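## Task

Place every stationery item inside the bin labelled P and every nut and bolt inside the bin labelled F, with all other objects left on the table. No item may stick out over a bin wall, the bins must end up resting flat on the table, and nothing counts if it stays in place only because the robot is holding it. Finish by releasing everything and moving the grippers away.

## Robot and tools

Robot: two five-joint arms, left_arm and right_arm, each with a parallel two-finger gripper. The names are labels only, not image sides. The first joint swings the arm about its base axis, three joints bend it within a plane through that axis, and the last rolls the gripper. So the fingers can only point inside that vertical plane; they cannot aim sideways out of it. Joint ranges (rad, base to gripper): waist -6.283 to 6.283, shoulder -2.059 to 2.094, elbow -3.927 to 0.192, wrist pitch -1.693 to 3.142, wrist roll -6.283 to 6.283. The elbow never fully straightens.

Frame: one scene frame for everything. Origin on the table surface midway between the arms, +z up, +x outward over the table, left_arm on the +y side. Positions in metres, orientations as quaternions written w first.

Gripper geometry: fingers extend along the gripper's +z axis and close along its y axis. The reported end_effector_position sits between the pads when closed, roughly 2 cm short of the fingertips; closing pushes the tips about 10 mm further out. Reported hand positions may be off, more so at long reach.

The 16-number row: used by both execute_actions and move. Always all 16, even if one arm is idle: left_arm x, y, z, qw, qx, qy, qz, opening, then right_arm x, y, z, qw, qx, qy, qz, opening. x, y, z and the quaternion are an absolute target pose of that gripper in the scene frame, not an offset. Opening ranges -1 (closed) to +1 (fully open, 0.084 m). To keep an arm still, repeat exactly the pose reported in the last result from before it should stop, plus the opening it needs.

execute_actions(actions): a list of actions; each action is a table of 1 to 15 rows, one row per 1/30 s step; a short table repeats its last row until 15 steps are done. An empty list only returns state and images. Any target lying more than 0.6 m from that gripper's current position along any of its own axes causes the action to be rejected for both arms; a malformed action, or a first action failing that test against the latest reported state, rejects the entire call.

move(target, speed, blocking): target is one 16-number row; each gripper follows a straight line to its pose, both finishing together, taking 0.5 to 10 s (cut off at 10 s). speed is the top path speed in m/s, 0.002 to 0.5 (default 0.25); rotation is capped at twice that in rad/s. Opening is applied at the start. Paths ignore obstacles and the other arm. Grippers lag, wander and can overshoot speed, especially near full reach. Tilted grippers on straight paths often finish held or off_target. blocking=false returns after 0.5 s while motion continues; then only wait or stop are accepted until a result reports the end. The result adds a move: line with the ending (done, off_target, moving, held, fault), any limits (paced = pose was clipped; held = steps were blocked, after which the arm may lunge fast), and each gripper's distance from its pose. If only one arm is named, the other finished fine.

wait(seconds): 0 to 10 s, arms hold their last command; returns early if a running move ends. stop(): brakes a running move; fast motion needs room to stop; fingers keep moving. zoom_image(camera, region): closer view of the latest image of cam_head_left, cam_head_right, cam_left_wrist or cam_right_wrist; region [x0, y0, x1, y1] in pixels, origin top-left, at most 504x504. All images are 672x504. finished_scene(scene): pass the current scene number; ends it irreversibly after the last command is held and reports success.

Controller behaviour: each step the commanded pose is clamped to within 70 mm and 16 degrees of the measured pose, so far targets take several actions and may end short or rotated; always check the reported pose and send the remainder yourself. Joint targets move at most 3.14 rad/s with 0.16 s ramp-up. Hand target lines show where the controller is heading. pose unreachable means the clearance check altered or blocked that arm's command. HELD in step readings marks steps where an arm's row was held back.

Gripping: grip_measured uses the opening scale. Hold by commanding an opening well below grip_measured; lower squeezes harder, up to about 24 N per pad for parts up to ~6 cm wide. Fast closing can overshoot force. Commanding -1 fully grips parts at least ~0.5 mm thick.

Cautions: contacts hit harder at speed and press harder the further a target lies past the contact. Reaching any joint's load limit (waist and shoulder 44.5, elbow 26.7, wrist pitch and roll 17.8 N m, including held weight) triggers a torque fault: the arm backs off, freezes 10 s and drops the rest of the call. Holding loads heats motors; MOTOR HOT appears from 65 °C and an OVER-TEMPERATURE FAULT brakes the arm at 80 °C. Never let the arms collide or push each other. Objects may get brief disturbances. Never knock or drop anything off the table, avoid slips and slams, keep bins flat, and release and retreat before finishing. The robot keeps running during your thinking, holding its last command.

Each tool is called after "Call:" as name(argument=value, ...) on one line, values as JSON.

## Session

Call:
execute_actions(actions=[])

Scene clock: 0.00 s.
left_arm: end_effector_position=(+0.1488, +0.1504, +0.2323) grip_measured=+1.00 end_effector_quat_wxyz=(+0.204, +0.959, +0.183, +0.075) end_effector_velocity=(-0.000, -0.000, +0.000) end_effector_angular_velocity=(-0.000, -0.000, -0.001) | right_arm: end_effector_position=(+0.0337, -0.5894, +0.2845) grip_measured=+1.00 end_effector_quat_wxyz=(-0.193, +0.090, +0.761, +0.613) end_effector_velocity=(+0.000, +0.000, -0.000) end_effector_angular_velocity=(+0.001, +0.000, +0.001)
Joint positions: left_arm=[-1.234 -1.079 -0.21   0.85  -1.407  0.084] | right_arm=[-1.374  0.439 -1.503  2.459  1.993  0.084]
Joint velocities: left_arm=[-0.001 -0.001 -0.     0.001  0.     0.   ] | right_arm=[ 0.001  0.001  0.001 -0.    -0.    -0.   ]
Joint torques (N m, as the arm reports them, + toward a larger angle): no reading
Motor temperatures (°C, as the motors report them): left_arm=[32 33 33 32 31] | right_arm=[32 30 33 32 31]
Hand target (left_arm): +0.149, +0.150, +0.232; +0.204, +0.959, +0.183, +0.075
Hand target (right_arm): +0.034, -0.589, +0.285; -0.193, +0.090, +0.761, +0.613
camera_calibration (this result's frames):
cam_left_wrist: T_world_to_cam=[[0.31772, -0.864595, 0.389268, 0.0260001], [-0.928588, -0.366757, -0.0566842, 0.264266], [0.191775, -0.34346, -0.919379, 0.369587], [0, 0, 0, 1]] pos_world=[0.166256, 0.246339, 0.344649]
cam_right_wrist: T_world_to_cam=[[0.355333, 0.257158, 0.89867, -0.0788997], [0.91671, 0.0920472, -0.388805, 0.202441], [-0.182704, 0.961976, -0.203032, 0.763131], [0, 0, 0, 1]] pos_world=[-0.0181163, -0.732458, 0.304555]

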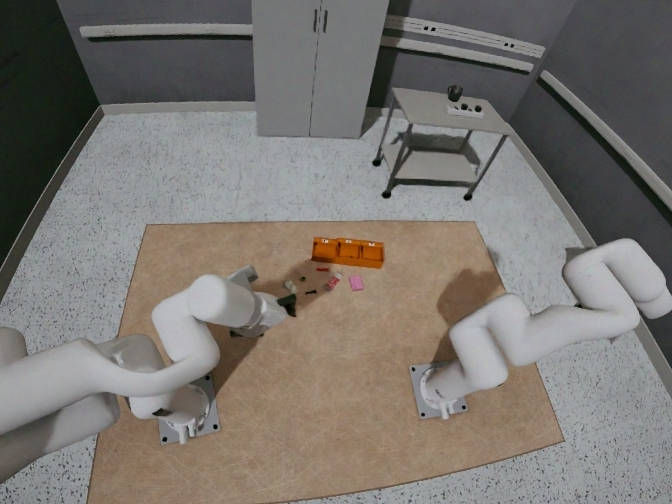

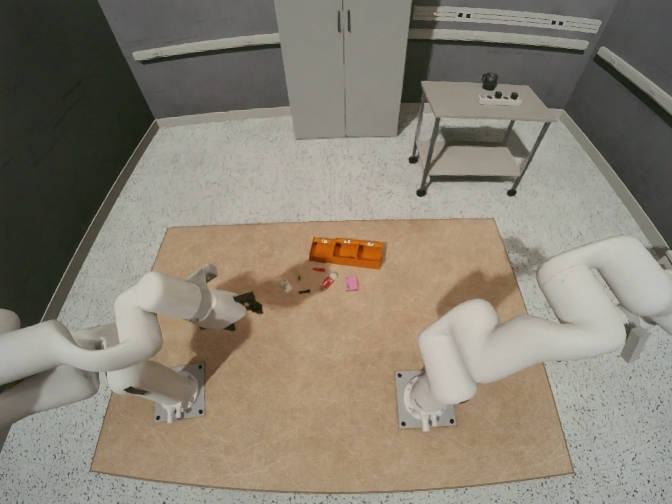

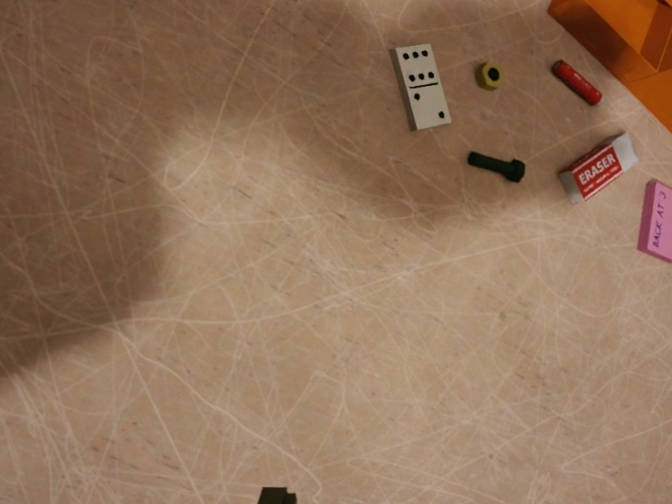

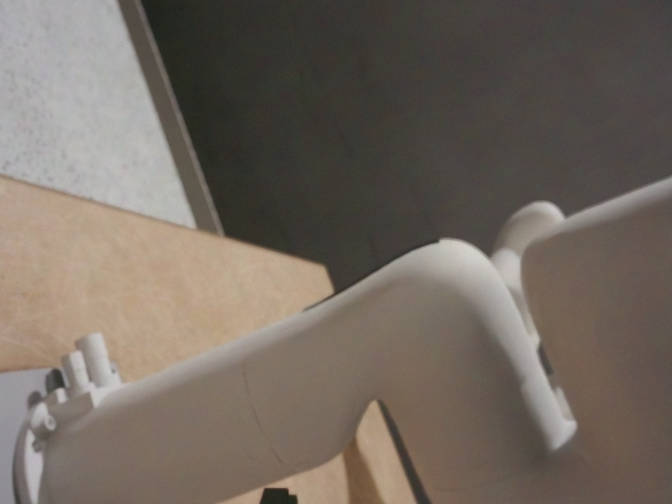

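Call:
zoom_image(camera="cam_head_left", region=[270,225,410,310])

Call:
zoom_image(camera="cam_head_right", region=[265,225,405,310])

Call:
zoom_image(camera="cam_left_wrist", region=[372,0,672,280])

Region (270, 225, 410, 310) of cam_head_left's 672x504 image, scaled by 3.600, with more detail than that image has; it fills the top 306 rows of this view, and the rest is white.

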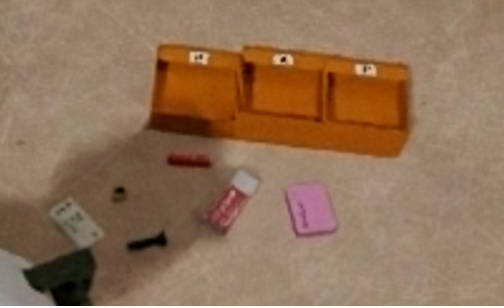

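Region (265, 225, 405, 310) of cam_head_right's 672x504 image, scaled by 3.600, with more detail than that image has; it fills the top 306 rows of this view, and the rest is white.

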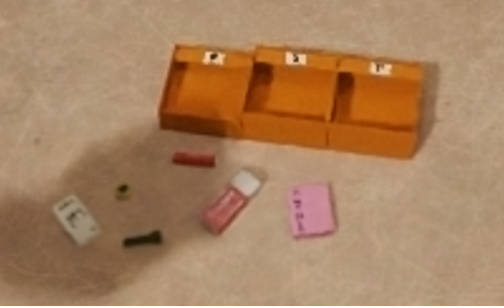

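Region (372, 0, 672, 280) of cam_left_wrist's 672x504 image, scaled by 1.680, with more detail than that image has; it fills the top 470 rows of this view, and the rest is white.

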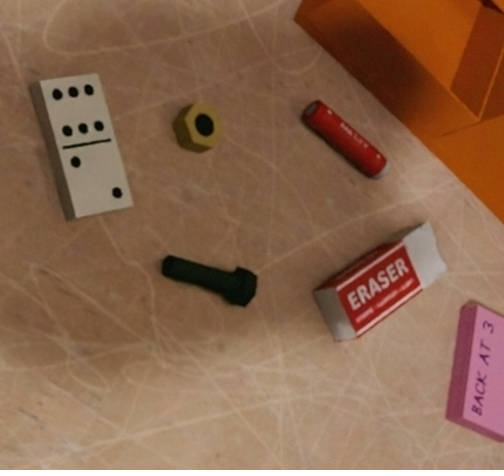

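Call:
move(target=[0.40,0.03,0.16,0,1,0,0,0.3,0.20,-0.60,0.22,0,0.259,0.966,0,0.3], speed=0.35)

Scene clock: 3.77 s.
left_arm: end_effector_position=(+0.4000, +0.0304, +0.1605) grip_measured=+0.29 end_effector_quat_wxyz=(+0.001, +1.000, +0.000, +0.001) end_effector_velocity=(+0.002, -0.002, +0.000) end_effector_angular_velocity=(+0.009, +0.009, -0.002) | right_arm: end_effector_position=(+0.2000, -0.5999, +0.2202) grip_measured=+0.29 end_effector_quat_wxyz=(-0.000, +0.260, +0.966, +0.000) end_effector_velocity=(+0.001, -0.000, -0.001) end_effector_angular_velocity=(-0.011, -0.009, -0.003)
Joint positions: left_arm=[-0.954  0.333 -1.373  1.038 -0.749  0.056] | right_arm=[-0.899 -0.416 -0.711  1.127  2.761  0.056]
Joint velocities: left_arm=[ 0.     0.018 -0.029  0.024  0.003 -0.   ] | right_arm=[ 0.002 -0.009  0.013 -0.018  0.005  0.   ]
Joint torques (N m, as the arm reports them, + toward a larger angle): left_arm=[  0.32 -22.03 -10.7   -2.14  -0.29] | right_arm=[  2.23 -10.12 -10.07  -1.2    0.27]
Motor temperatures (°C, as the motors report them): left_arm=[32 33 34 32 31] | right_arm=[32 30 33 32 31]
Hand target (left_arm): +0.400, +0.030, +0.160; +0.000, +1.000, +0.000, +0.000
Hand target (right_arm): +0.200, -0.600, +0.220; +0.001, +0.260, +0.966, -0.000
Off the commanded pose (left_arm): 0.001 m, 0 deg.
Off the commanded pose (right_arm): 0.000 m, 0 deg.
move: done; limits=paced
camera_calibration (this result's frames):
cam_left_wrist: T_world_to_cam=[[-0.0104633, -0.999476, -0.0306315, 0.073062], [-0.999801, 0.00993646, 0.0173028, 0.454578], [-0.0169893, 0.0308064, -0.999381, 0.299141], [0, 0, 0, 1]] pos_world=[0.460334, 0.0592914, 0.293328]
cam_right_wrist: T_world_to_cam=[[0.490031, 0.871318, -0.0259756, 0.467593], [0.871699, -0.489915, 0.0111086, -0.40222], [-0.00304674, -0.0280865, -0.999601, 0.336099], [0, 0, 0, 1]] pos_world=[0.122504, -0.595036, 0.352579]

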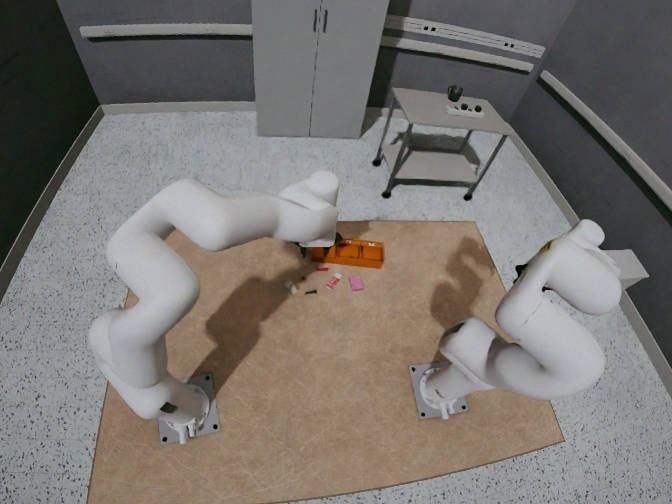

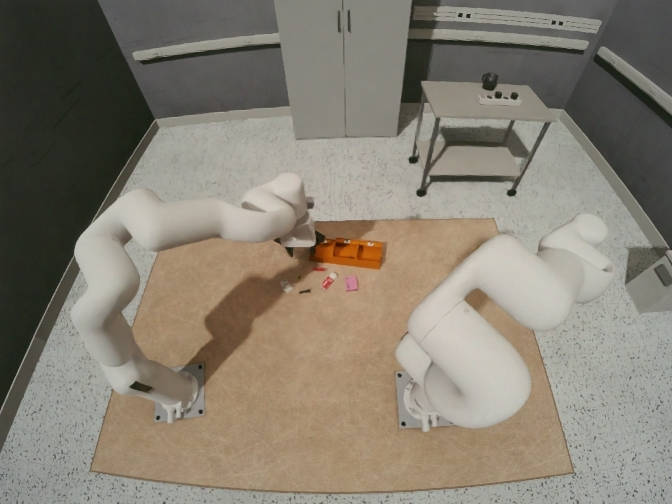

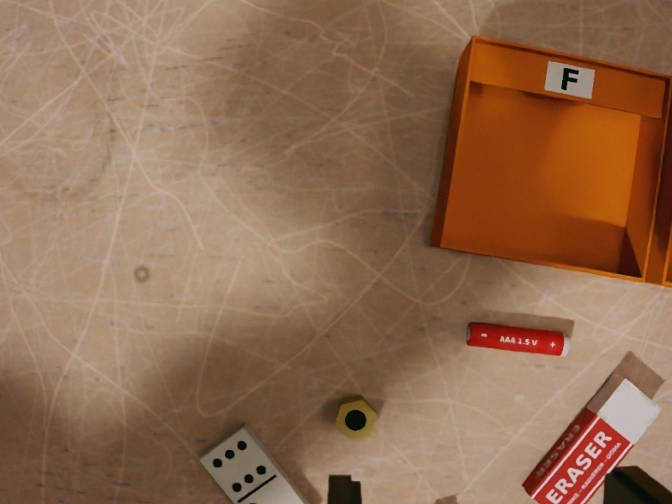

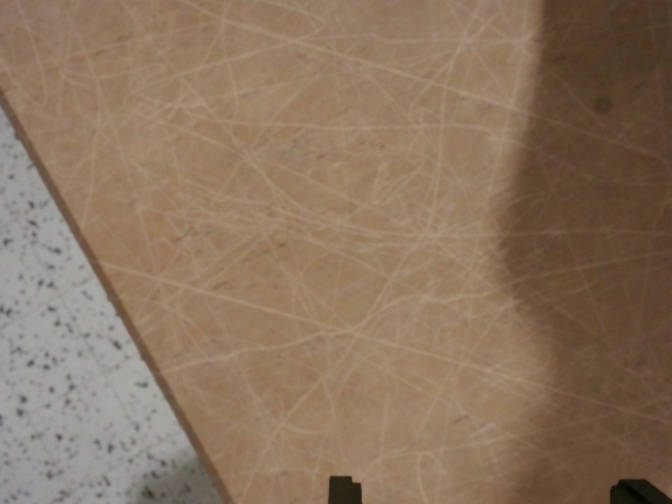

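Call:
zoom_image(camera="cam_left_wrist", region=[295,370,495,504])

Region (295, 370, 495, 504) of cam_left_wrist's 672x504 image, scaled by 2.520, with more detail than that image has; it fills the top 338 rows of this view, and the rest is white.

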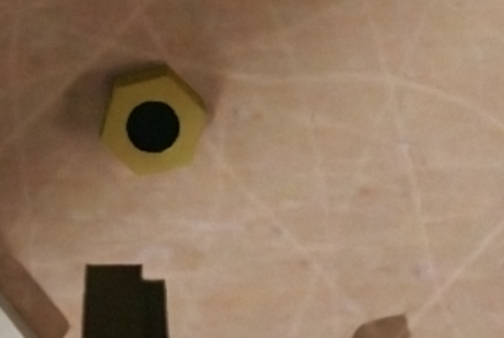

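Call:
move(target=[0.384,0.055,0.095,0,0.9945,-0.1045,0,0.0,0.44,-0.28,0.15,0,0.766,0.643,0,0.3], speed=0.3)

Scene clock: 8.33 s.
left_arm: end_effector_position=(+0.3841, +0.0549, +0.0950) grip_measured=-0.01 end_effector_quat_wxyz=(+0.000, +0.995, -0.104, +0.000) end_effector_velocity=(-0.001, +0.000, -0.000) end_effector_angular_velocity=(+0.001, +0.001, -0.001) | right_arm: end_effector_position=(+0.4400, -0.2800, +0.1498) grip_measured=+0.29 end_effector_quat_wxyz=(+0.000, +0.766, +0.643, +0.000) end_effector_velocity=(+0.003, +0.002, -0.001) end_effector_angular_velocity=(-0.001, +0.006, -0.008)
Joint positions: left_arm=[-0.94   0.335 -1.173  0.838 -0.526  0.044] | right_arm=[ 0.101  0.039 -0.952  0.913  4.978  0.056]
Joint velocities: left_arm=[-0.    -0.     0.001  0.001  0.001  0.   ] | right_arm=[ 0.003  0.014 -0.016  0.009  0.01  -0.   ]
Joint torques (N m, as the arm reports them, + toward a larger angle): left_arm=[  0.33 -20.83 -10.16  -2.26  -0.28] | right_arm=[  1.61 -17.47  -9.59  -1.31   0.31]
Motor temperatures (°C, as the motors report them): left_arm=[32 34 34 32 31] | right_arm=[32 30 34 32 31]
Hand target (left_arm): +0.384, +0.055, +0.095; +0.000, +0.995, -0.105, -0.000
Hand target (right_arm): +0.440, -0.280, +0.150; -0.000, +0.766, +0.643, -0.000
Off the commanded pose (left_arm): 0.000 m, 0 deg.
Off the commanded pose (right_arm): 0.000 m, 0 deg.
move: done
camera_calibration (this result's frames):
cam_left_wrist: T_world_to_cam=[[-0.218429, -0.975326, -0.0320679, 0.174117], [-0.975786, 0.217912, 0.0188595, 0.418785], [-0.0114062, 0.0354108, -0.999308, 0.230265], [0, 0, 0, 1]] pos_world=[0.449303, 0.0704083, 0.227791]
cam_right_wrist: T_world_to_cam=[[0.987002, -0.158591, -0.025991, -0.437578], [-0.158344, -0.987319, 0.0113084, -0.140002], [-0.0274548, -0.0070459, -0.999598, 0.292075], [0, 0, 0, 1]] pos_world=[0.417741, -0.205564, 0.282168]

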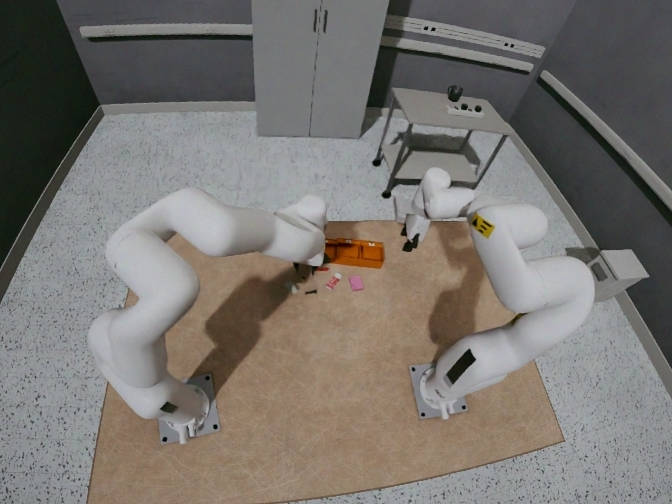

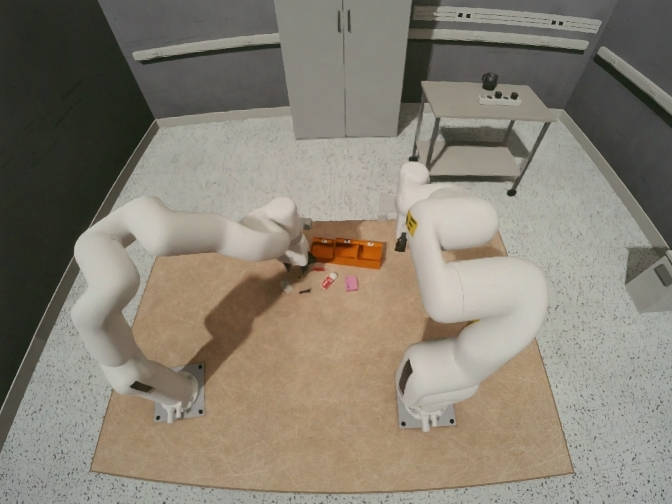

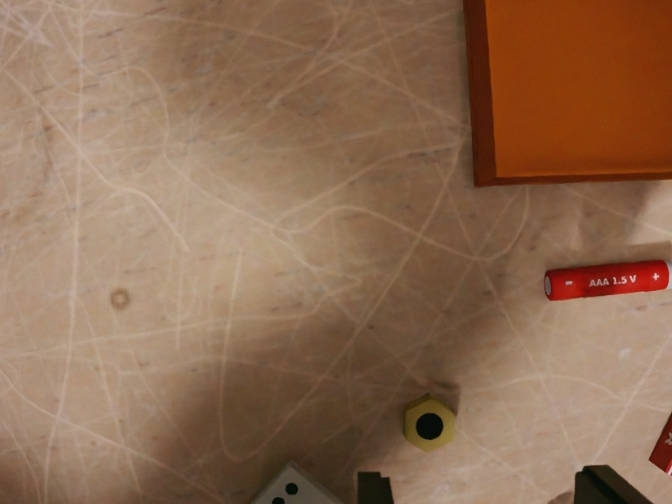

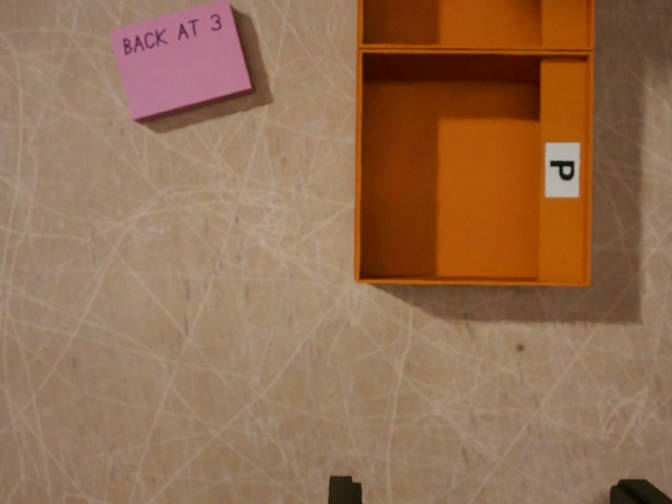

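Call:
move(target=[0.385,0.060,0.025,0,0.9945,-0.1045,0,-0.25,0.362,-0.125,0.10,0,-0.0436,0.999,0,0.2], speed=0.45)

Scene clock: 11.80 s.
left_arm: end_effector_position=(+0.3851, +0.0599, +0.0251) grip_measured=-0.27 end_effector_quat_wxyz=(+0.000, +0.995, -0.105, +0.000) end_effector_velocity=(-0.000, -0.000, -0.001) end_effector_angular_velocity=(+0.001, +0.001, -0.001) | right_arm: end_effector_position=(+0.3621, -0.1250, +0.1001) grip_measured=+0.19 end_effector_quat_wxyz=(-0.000, -0.043, +0.999, -0.000) end_effector_velocity=(-0.001, +0.000, -0.001) end_effector_angular_velocity=(-0.001, +0.001, +0.014)
Joint positions: left_arm=[-0.932  0.463 -1.131  0.667 -0.517  0.032] | right_arm=[ 0.488  0.028 -0.777  0.748  3.536  0.052]
Joint velocities: left_arm=[-0.001  0.002  0.    -0.001 -0.    -0.   ] | right_arm=[ 0.002  0.002  0.001 -0.002 -0.012  0.   ]
Joint torques (N m, as the arm reports them, + toward a larger angle): left_arm=[  0.75 -21.88  -9.11  -2.18  -0.11] | right_arm=[  1.47 -16.07  -8.47  -1.05   0.32]
Motor temperatures (°C, as the motors report them): left_arm=[32 34 34 32 31] | right_arm=[32 30 34 32 31]
Hand target (left_arm): +0.385, +0.060, +0.025; +0.000, +0.995, -0.105, -0.000
Hand target (right_arm): +0.362, -0.125, +0.100; -0.000, -0.044, +0.999, -0.000
Off the commanded pose (left_arm): 0.000 m, 0 deg.
Off the commanded pose (right_arm): 0.000 m, 0 deg.
move: done
camera_calibration (this result's frames):
cam_left_wrist: T_world_to_cam=[[-0.218498, -0.975311, -0.0320428, 0.177008], [-0.975771, 0.217983, 0.0188132, 0.42001], [-0.011364, 0.0353771, -0.999309, 0.160223], [0, 0, 0, 1]] pos_world=[0.45033, 0.0754142, 0.157882]
cam_right_wrist: T_world_to_cam=[[-0.0993912, 0.994706, -0.0261034, 0.200139], [0.994953, 0.0997102, 0.0112148, -0.28048], [0.0137582, -0.024857, -0.999596, 0.224187], [0, 0, 0, 1]] pos_world=[0.295872, -0.16554, 0.232467]

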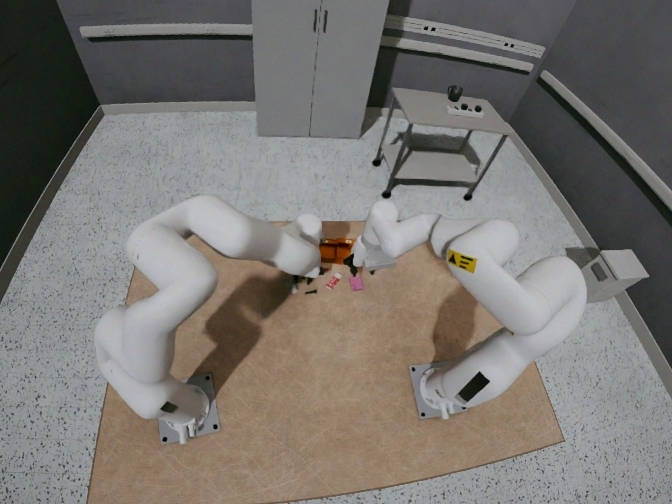

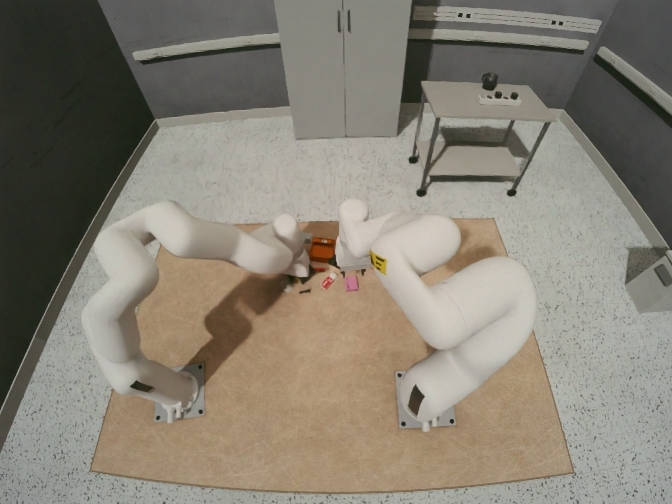

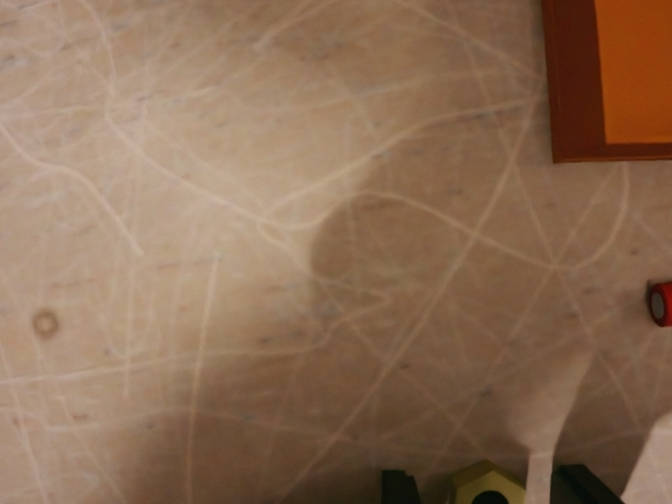

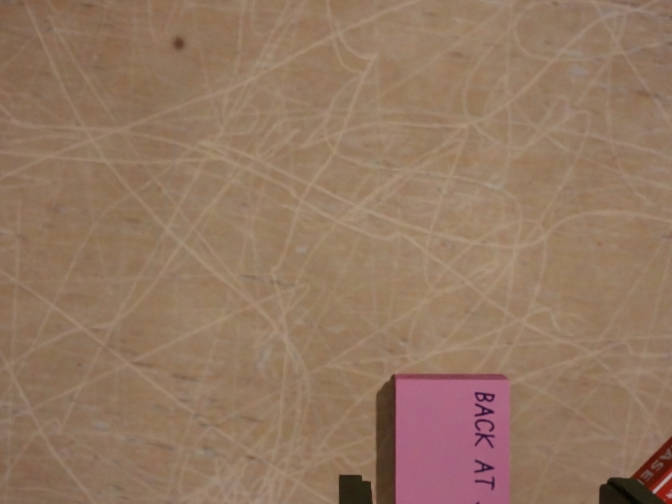

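Call:
move(target=[0.385,0.060,0.025,0,0.9945,-0.1045,0,-1,0.362,-0.123,0.025,0,-0.0436,0.999,0,0.2], speed=0.1)

Call:
move(target=[0.385,0.060,0.085,0,0.9945,-0.1045,0,-1,0.362,-0.123,0.025,0,-0.0436,0.999,0,-1], speed=0.1)

Scene clock: 13.37 s.
left_arm: end_effector_position=(+0.3850, +0.0600, +0.0250) grip_measured=-0.67 end_effector_quat_wxyz=(+0.000, +0.995, -0.105, +0.000) end_effector_velocity=(-0.001, +0.000, -0.001) end_effector_angular_velocity=(+0.002, +0.002, +0.000) | right_arm: end_effector_position=(+0.3620, -0.1230, +0.0252) grip_measured=+0.19 end_effector_quat_wxyz=(+0.000, -0.044, +0.999, +0.000) end_effector_velocity=(+0.001, +0.000, -0.002) end_effector_angular_velocity=(+0.000, -0.000, -0.000)
Joint positions: left_arm=[-0.932  0.463 -1.13   0.667 -0.517  0.014] | right_arm=[ 0.493  0.214 -0.742  0.527  3.538  0.052]
Joint velocities: left_arm=[-0.     0.001  0.     0.001 -0.     0.   ] | right_arm=[-0.     0.007 -0.002 -0.006  0.    -0.   ]
Joint torques (N m, as the arm reports them, + toward a larger angle): left_arm=[  0.31 -21.59  -9.19  -2.15  -0.22] | right_arm=[  1.67 -17.02  -7.65  -1.02   0.26]
Motor temperatures (°C, as the motors report them): left_arm=[32 34 34 32 31] | right_arm=[32 30 34 32 31]
Hand target (left_arm): +0.385, +0.060, +0.025; +0.000, +0.995, -0.105, -0.000
Hand target (right_arm): +0.362, -0.123, +0.025; +0.000, -0.044, +0.999, -0.000
Off the commanded pose (left_arm): 0.000 m, 0 deg.
Off the commanded pose (right_arm): 0.000 m, 0 deg.
move: done
camera_calibration (this result's frames):
cam_left_wrist: T_world_to_cam=[[-0.218497, -0.97531, -0.0320747, 0.177059], [-0.975771, 0.217979, 0.0188706, 0.419922], [-0.0114131, 0.0354207, -0.999307, 0.160142], [0, 0, 0, 1]] pos_world=[0.450263, 0.0754811, 0.157786]
cam_right_wrist: T_world_to_cam=[[-0.101133, 0.994535, -0.0259398, 0.196772], [0.994772, 0.10146, 0.0116226, -0.279494], [0.0141909, -0.0246287, -0.999596, 0.149294], [0, 0, 0, 1]] pos_world=[0.295814, -0.163662, 0.157586]

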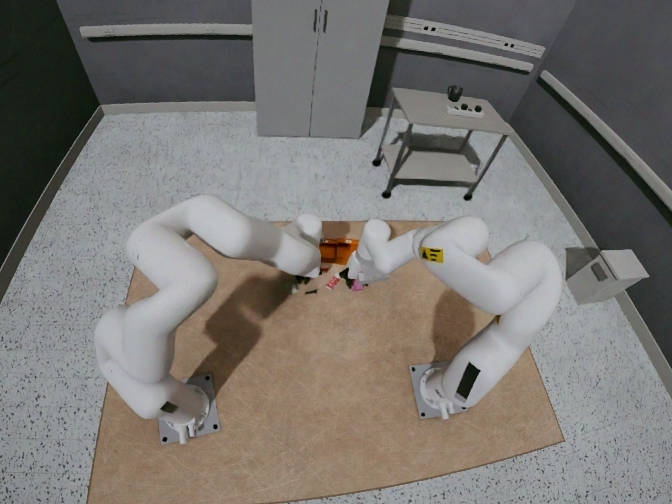

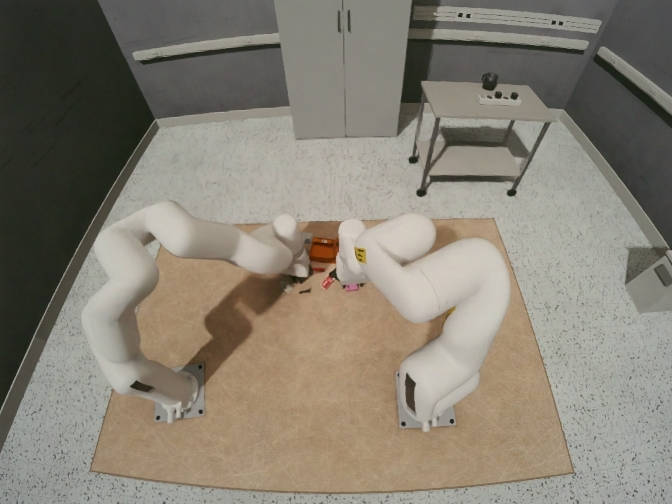

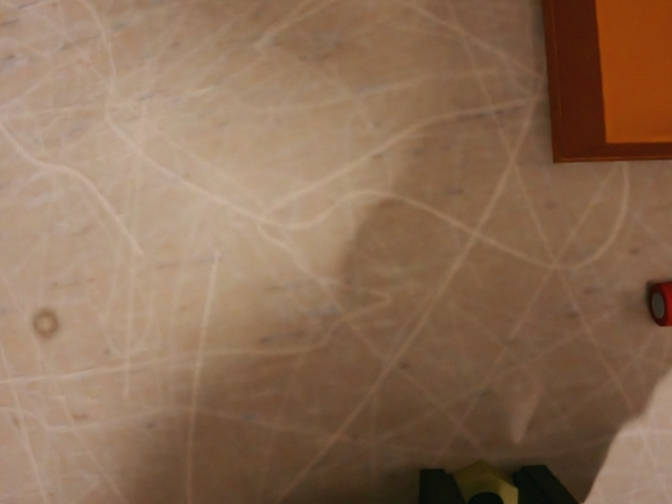

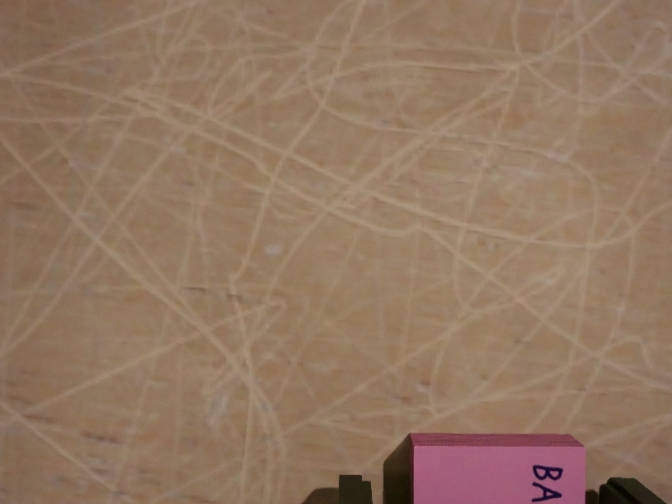

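Scene clock: 14.50 s.
left_arm: end_effector_position=(+0.3848, +0.0601, +0.0844) grip_measured=-0.67 end_effector_quat_wxyz=(-0.000, +0.995, -0.105, -0.000) end_effector_velocity=(+0.000, -0.001, +0.004) end_effector_angular_velocity=(-0.001, -0.001, -0.001) | right_arm: end_effector_position=(+0.3621, -0.1230, +0.0251) grip_measured=-0.16 end_effector_quat_wxyz=(+0.000, -0.044, +0.999, +0.000) end_effector_velocity=(-0.000, +0.000, +0.000) end_effector_angular_velocity=(+0.000, -0.000, +0.000)
Joint positions: left_arm=[-0.932  0.345 -1.153  0.808 -0.517  0.014] | right_arm=[ 0.493  0.215 -0.742  0.527  3.538  0.037]
Joint velocities: left_arm=[-0.001 -0.006 -0.003  0.008 -0.    -0.   ] | right_arm=[ 0.    -0.001  0.    -0.    -0.     0.   ]
Joint torques (N m, as the arm reports them, + toward a larger angle): left_arm=[  0.29 -20.97  -9.85  -2.18  -0.23] | right_arm=[  1.5  -16.29  -7.12  -1.29   0.21]
Motor temperatures (°C, as the motors report them): left_arm=[32 34 34 32 31] | right_arm=[32 30 34 32 31]
Hand target (left_arm): +0.385, +0.060, +0.085; +0.000, +0.995, -0.105, -0.000
Hand target (right_arm): +0.362, -0.123, +0.025; +0.000, -0.044, +0.999, -0.000
Off the commanded pose (left_arm): 0.001 m, 0 deg.
Off the commanded pose (right_arm): 0.000 m, 0 deg.
move: done
camera_calibration (this result's frames):
cam_left_wrist: T_world_to_cam=[[-0.218511, -0.975299, -0.0323173, 0.179096], [-0.975763, 0.217975, 0.0193082, 0.418567], [-0.0117869, 0.0357531, -0.999291, 0.219612], [0, 0, 0, 1]] pos_world=[0.450146, 0.0755832, 0.217162]
cam_right_wrist: T_world_to_cam=[[-0.101126, 0.994534, -0.0259983, 0.196761], [0.994774, 0.10145, 0.011477, -0.279508], [0.0140518, -0.0247018, -0.999596, 0.149206], [0, 0, 0, 1]] pos_world=[0.295848, -0.163644, 0.157469]

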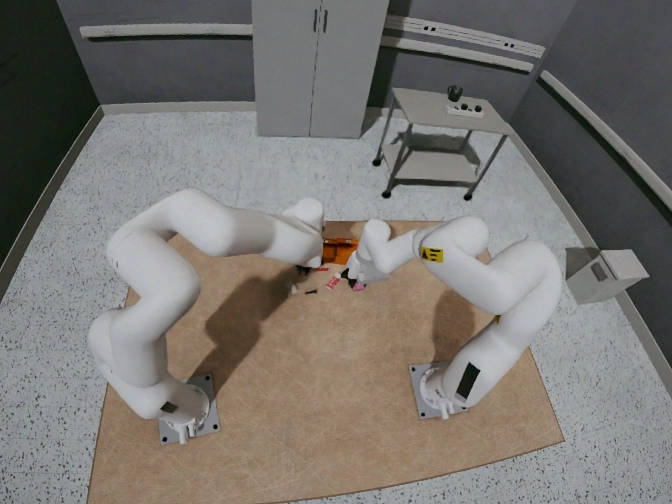

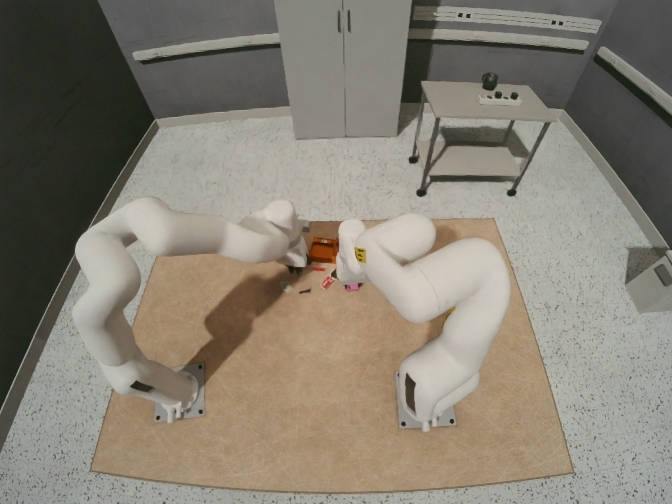

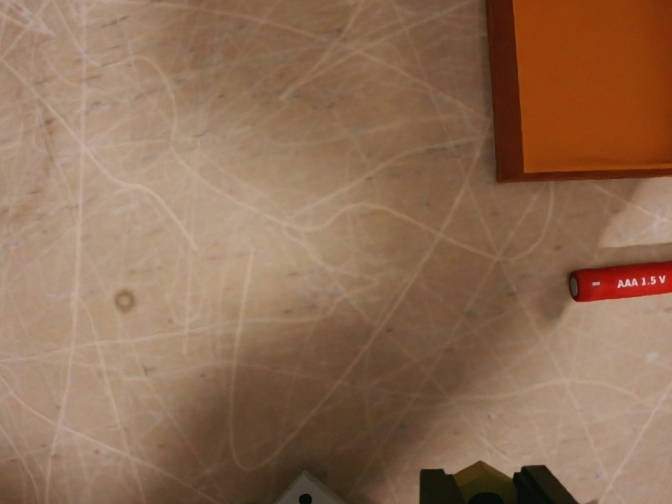

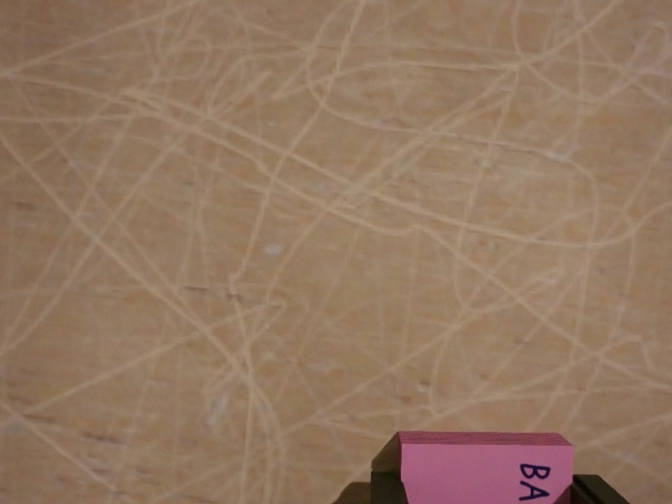

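Call:
move(target=[0.4875,-0.005,0.09,0,0.9945,-0.1045,0,-1,0.362,-0.128,0.09,0,-0.0436,0.999,0,-1], speed=0.15)

Scene clock: 16.33 s.
left_arm: end_effector_position=(+0.4873, -0.0047, +0.0902) grip_measured=-0.67 end_effector_quat_wxyz=(+0.000, +0.995, -0.105, +0.001) end_effector_velocity=(+0.002, -0.002, +0.000) end_effector_angular_velocity=(+0.008, +0.009, -0.000) | right_arm: end_effector_position=(+0.3620, -0.1280, +0.0900) grip_measured=-0.16 end_effector_quat_wxyz=(-0.000, -0.044, +0.999, -0.000) end_effector_velocity=(+0.000, -0.000, +0.001) end_effector_angular_velocity=(+0.000, -0.001, -0.001)
Joint positions: left_arm=[-0.901  0.736 -1.794  1.057 -0.487  0.014] | right_arm=[ 0.482  0.046 -0.762  0.717  3.528  0.037]
Joint velocities: left_arm=[-0.001  0.024 -0.044  0.032 -0.    -0.   ] | right_arm=[-0.001 -0.002 -0.001  0.002  0.    -0.   ]
Joint torques (N m, as the arm reports them, + toward a larger angle): left_arm=[  0.56 -27.71 -10.96  -2.19  -0.12] | right_arm=[  1.91 -15.65  -8.41  -1.21   0.26]
Motor temperatures (°C, as the motors report them): left_arm=[32 34 34 32 31] | right_arm=[32 30 34 32 31]
Hand target (left_arm): +0.488, -0.005, +0.090; +0.000, +0.995, -0.105, +0.000
Hand target (right_arm): +0.362, -0.128, +0.090; +0.000, -0.044, +0.999, -0.000
Off the commanded pose (left_arm): 0.000 m, 0 deg.
Off the commanded pose (right_arm): 0.000 m, 0 deg.
move: done
camera_calibration (this result's frames):
cam_left_wrist: T_world_to_cam=[[-0.218477, -0.975339, -0.0313308, 0.138335], [-0.975789, 0.218018, 0.0174236, 0.532711], [-0.0101633, 0.0343789, -0.999357, 0.228173], [0, 0, 0, 1]] pos_world=[0.552356, 0.0109388, 0.223078]
cam_right_wrist: T_world_to_cam=[[-0.101151, 0.994528, -0.0261355, 0.203475], [0.994777, 0.101468, 0.0111299, -0.279606], [0.0137209, -0.0248732, -0.999596, 0.214037], [0, 0, 0, 1]] pos_world=[0.29579, -0.168666, 0.22238]

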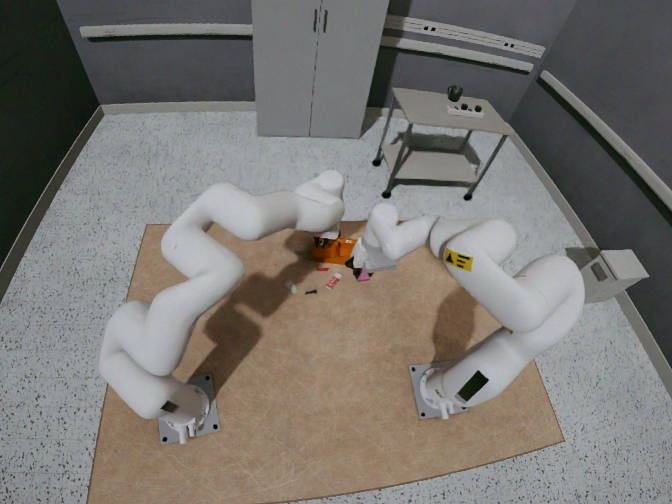

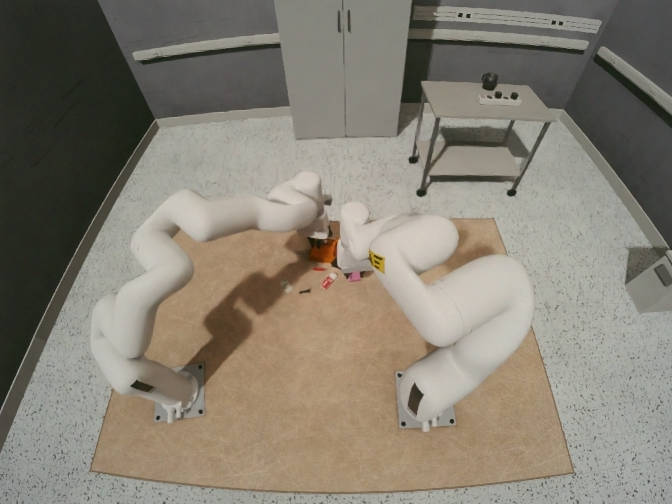

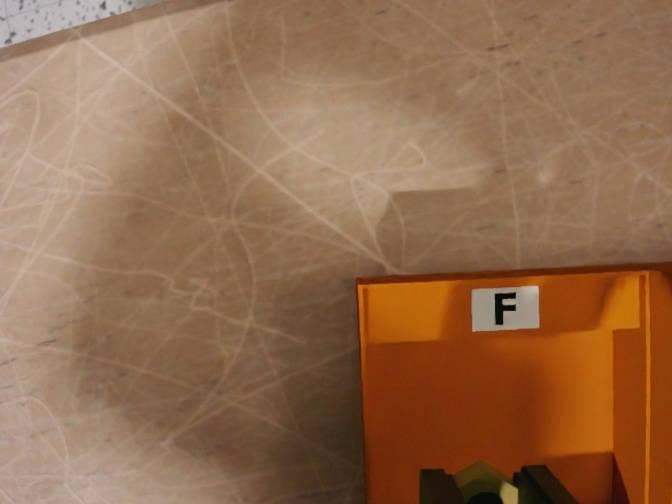

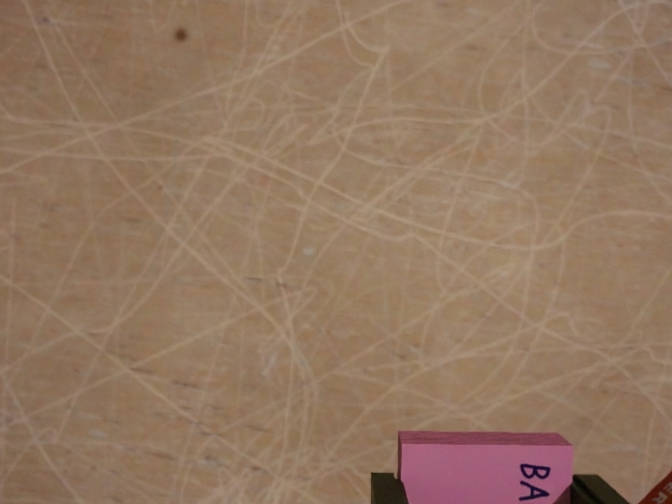

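Call:
execute_actions(actions=[])

Scene clock: 16.67 s.
left_arm: end_effector_position=(+0.4876, -0.0049, +0.0902) grip_measured=-0.67 end_effector_quat_wxyz=(+0.000, +0.995, -0.105, +0.000) end_effector_velocity=(+0.000, +0.000, -0.001) end_effector_angular_velocity=(+0.001, +0.001, +0.001) | right_arm: end_effector_position=(+0.3620, -0.1280, +0.0901) grip_measured=-0.16 end_effector_quat_wxyz=(-0.000, -0.044, +0.999, -0.000) end_effector_velocity=(-0.000, +0.000, +0.000) end_effector_angular_velocity=(-0.000, +0.000, +0.000)
Joint positions: left_arm=[-0.901  0.739 -1.799  1.06  -0.487  0.014] | right_arm=[ 0.482  0.045 -0.763  0.717  3.528  0.037]
Joint velocities: left_arm=[ 0.001  0.003 -0.003  0.002  0.    -0.   ] | right_arm=[ 0.  0. -0.  0. -0.  0.]
Joint torques (N m, as the arm reports them, + toward a larger angle): left_arm=[  0.34 -27.35 -10.92  -2.29  -0.28] | right_arm=[  2.05 -15.89  -8.74  -1.25   0.31]
Motor temperatures (°C, as the motors report them): left_arm=[32 34 34 32 31] | right_arm=[32 30 34 32 31]
Hand target (left_arm): +0.488, -0.005, +0.090; +0.000, +0.995, -0.105, +0.000
Hand target (right_arm): +0.362, -0.128, +0.090; +0.000, -0.044, +0.999, -0.000
Off the commanded pose (left_arm): 0.000 m, 0 deg.
Off the commanded pose (right_arm): 0.000 m, 0 deg.
camera_calibration (this result's frames):
cam_left_wrist: T_world_to_cam=[[-0.218497, -0.975313, -0.0320087, 0.138272], [-0.975772, 0.217985, 0.0187392, 0.532908], [-0.0112991, 0.0353277, -0.999312, 0.228694], [0, 0, 0, 1]] pos_world=[0.552793, 0.0106137, 0.222976]
cam_right_wrist: T_world_to_cam=[[-0.101143, 0.99453, -0.0260744, 0.20346], [0.994775, 0.101464, 0.0112866, -0.279667], [0.0138705, -0.0247966, -0.999596, 0.214142], [0, 0, 0, 1]] pos_world=[0.295814, -0.168661, 0.222517]

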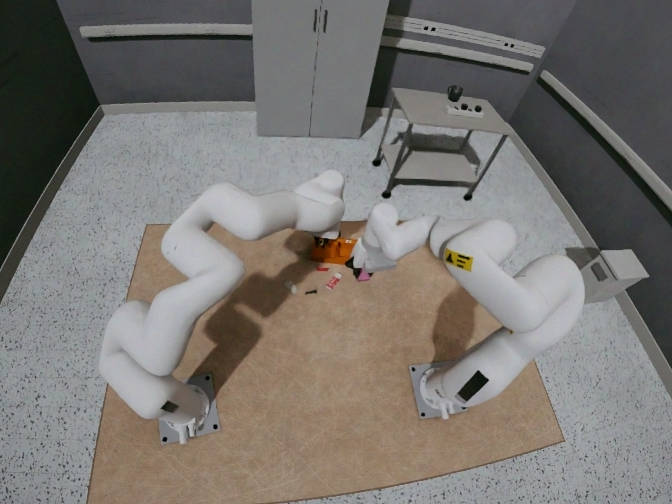

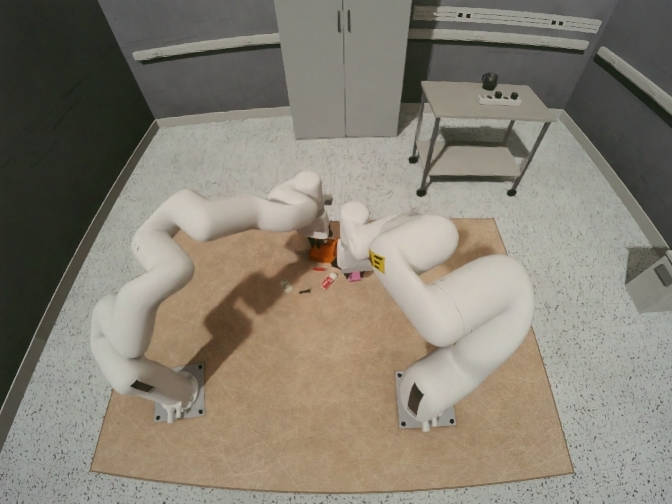

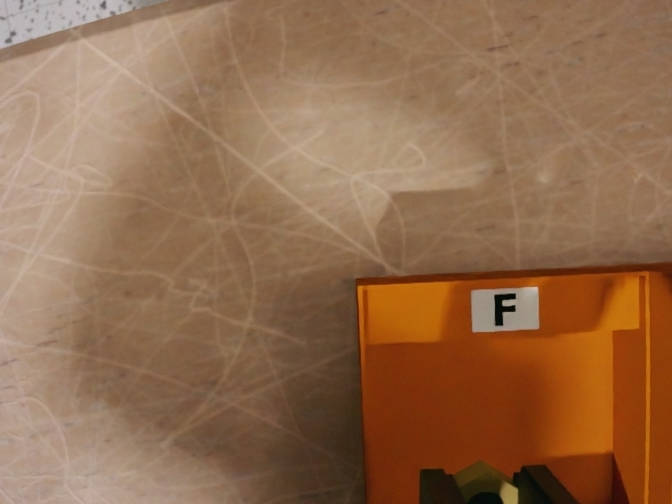

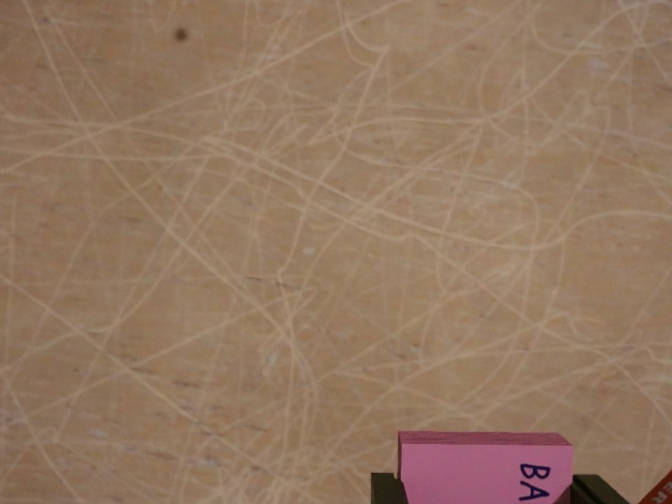

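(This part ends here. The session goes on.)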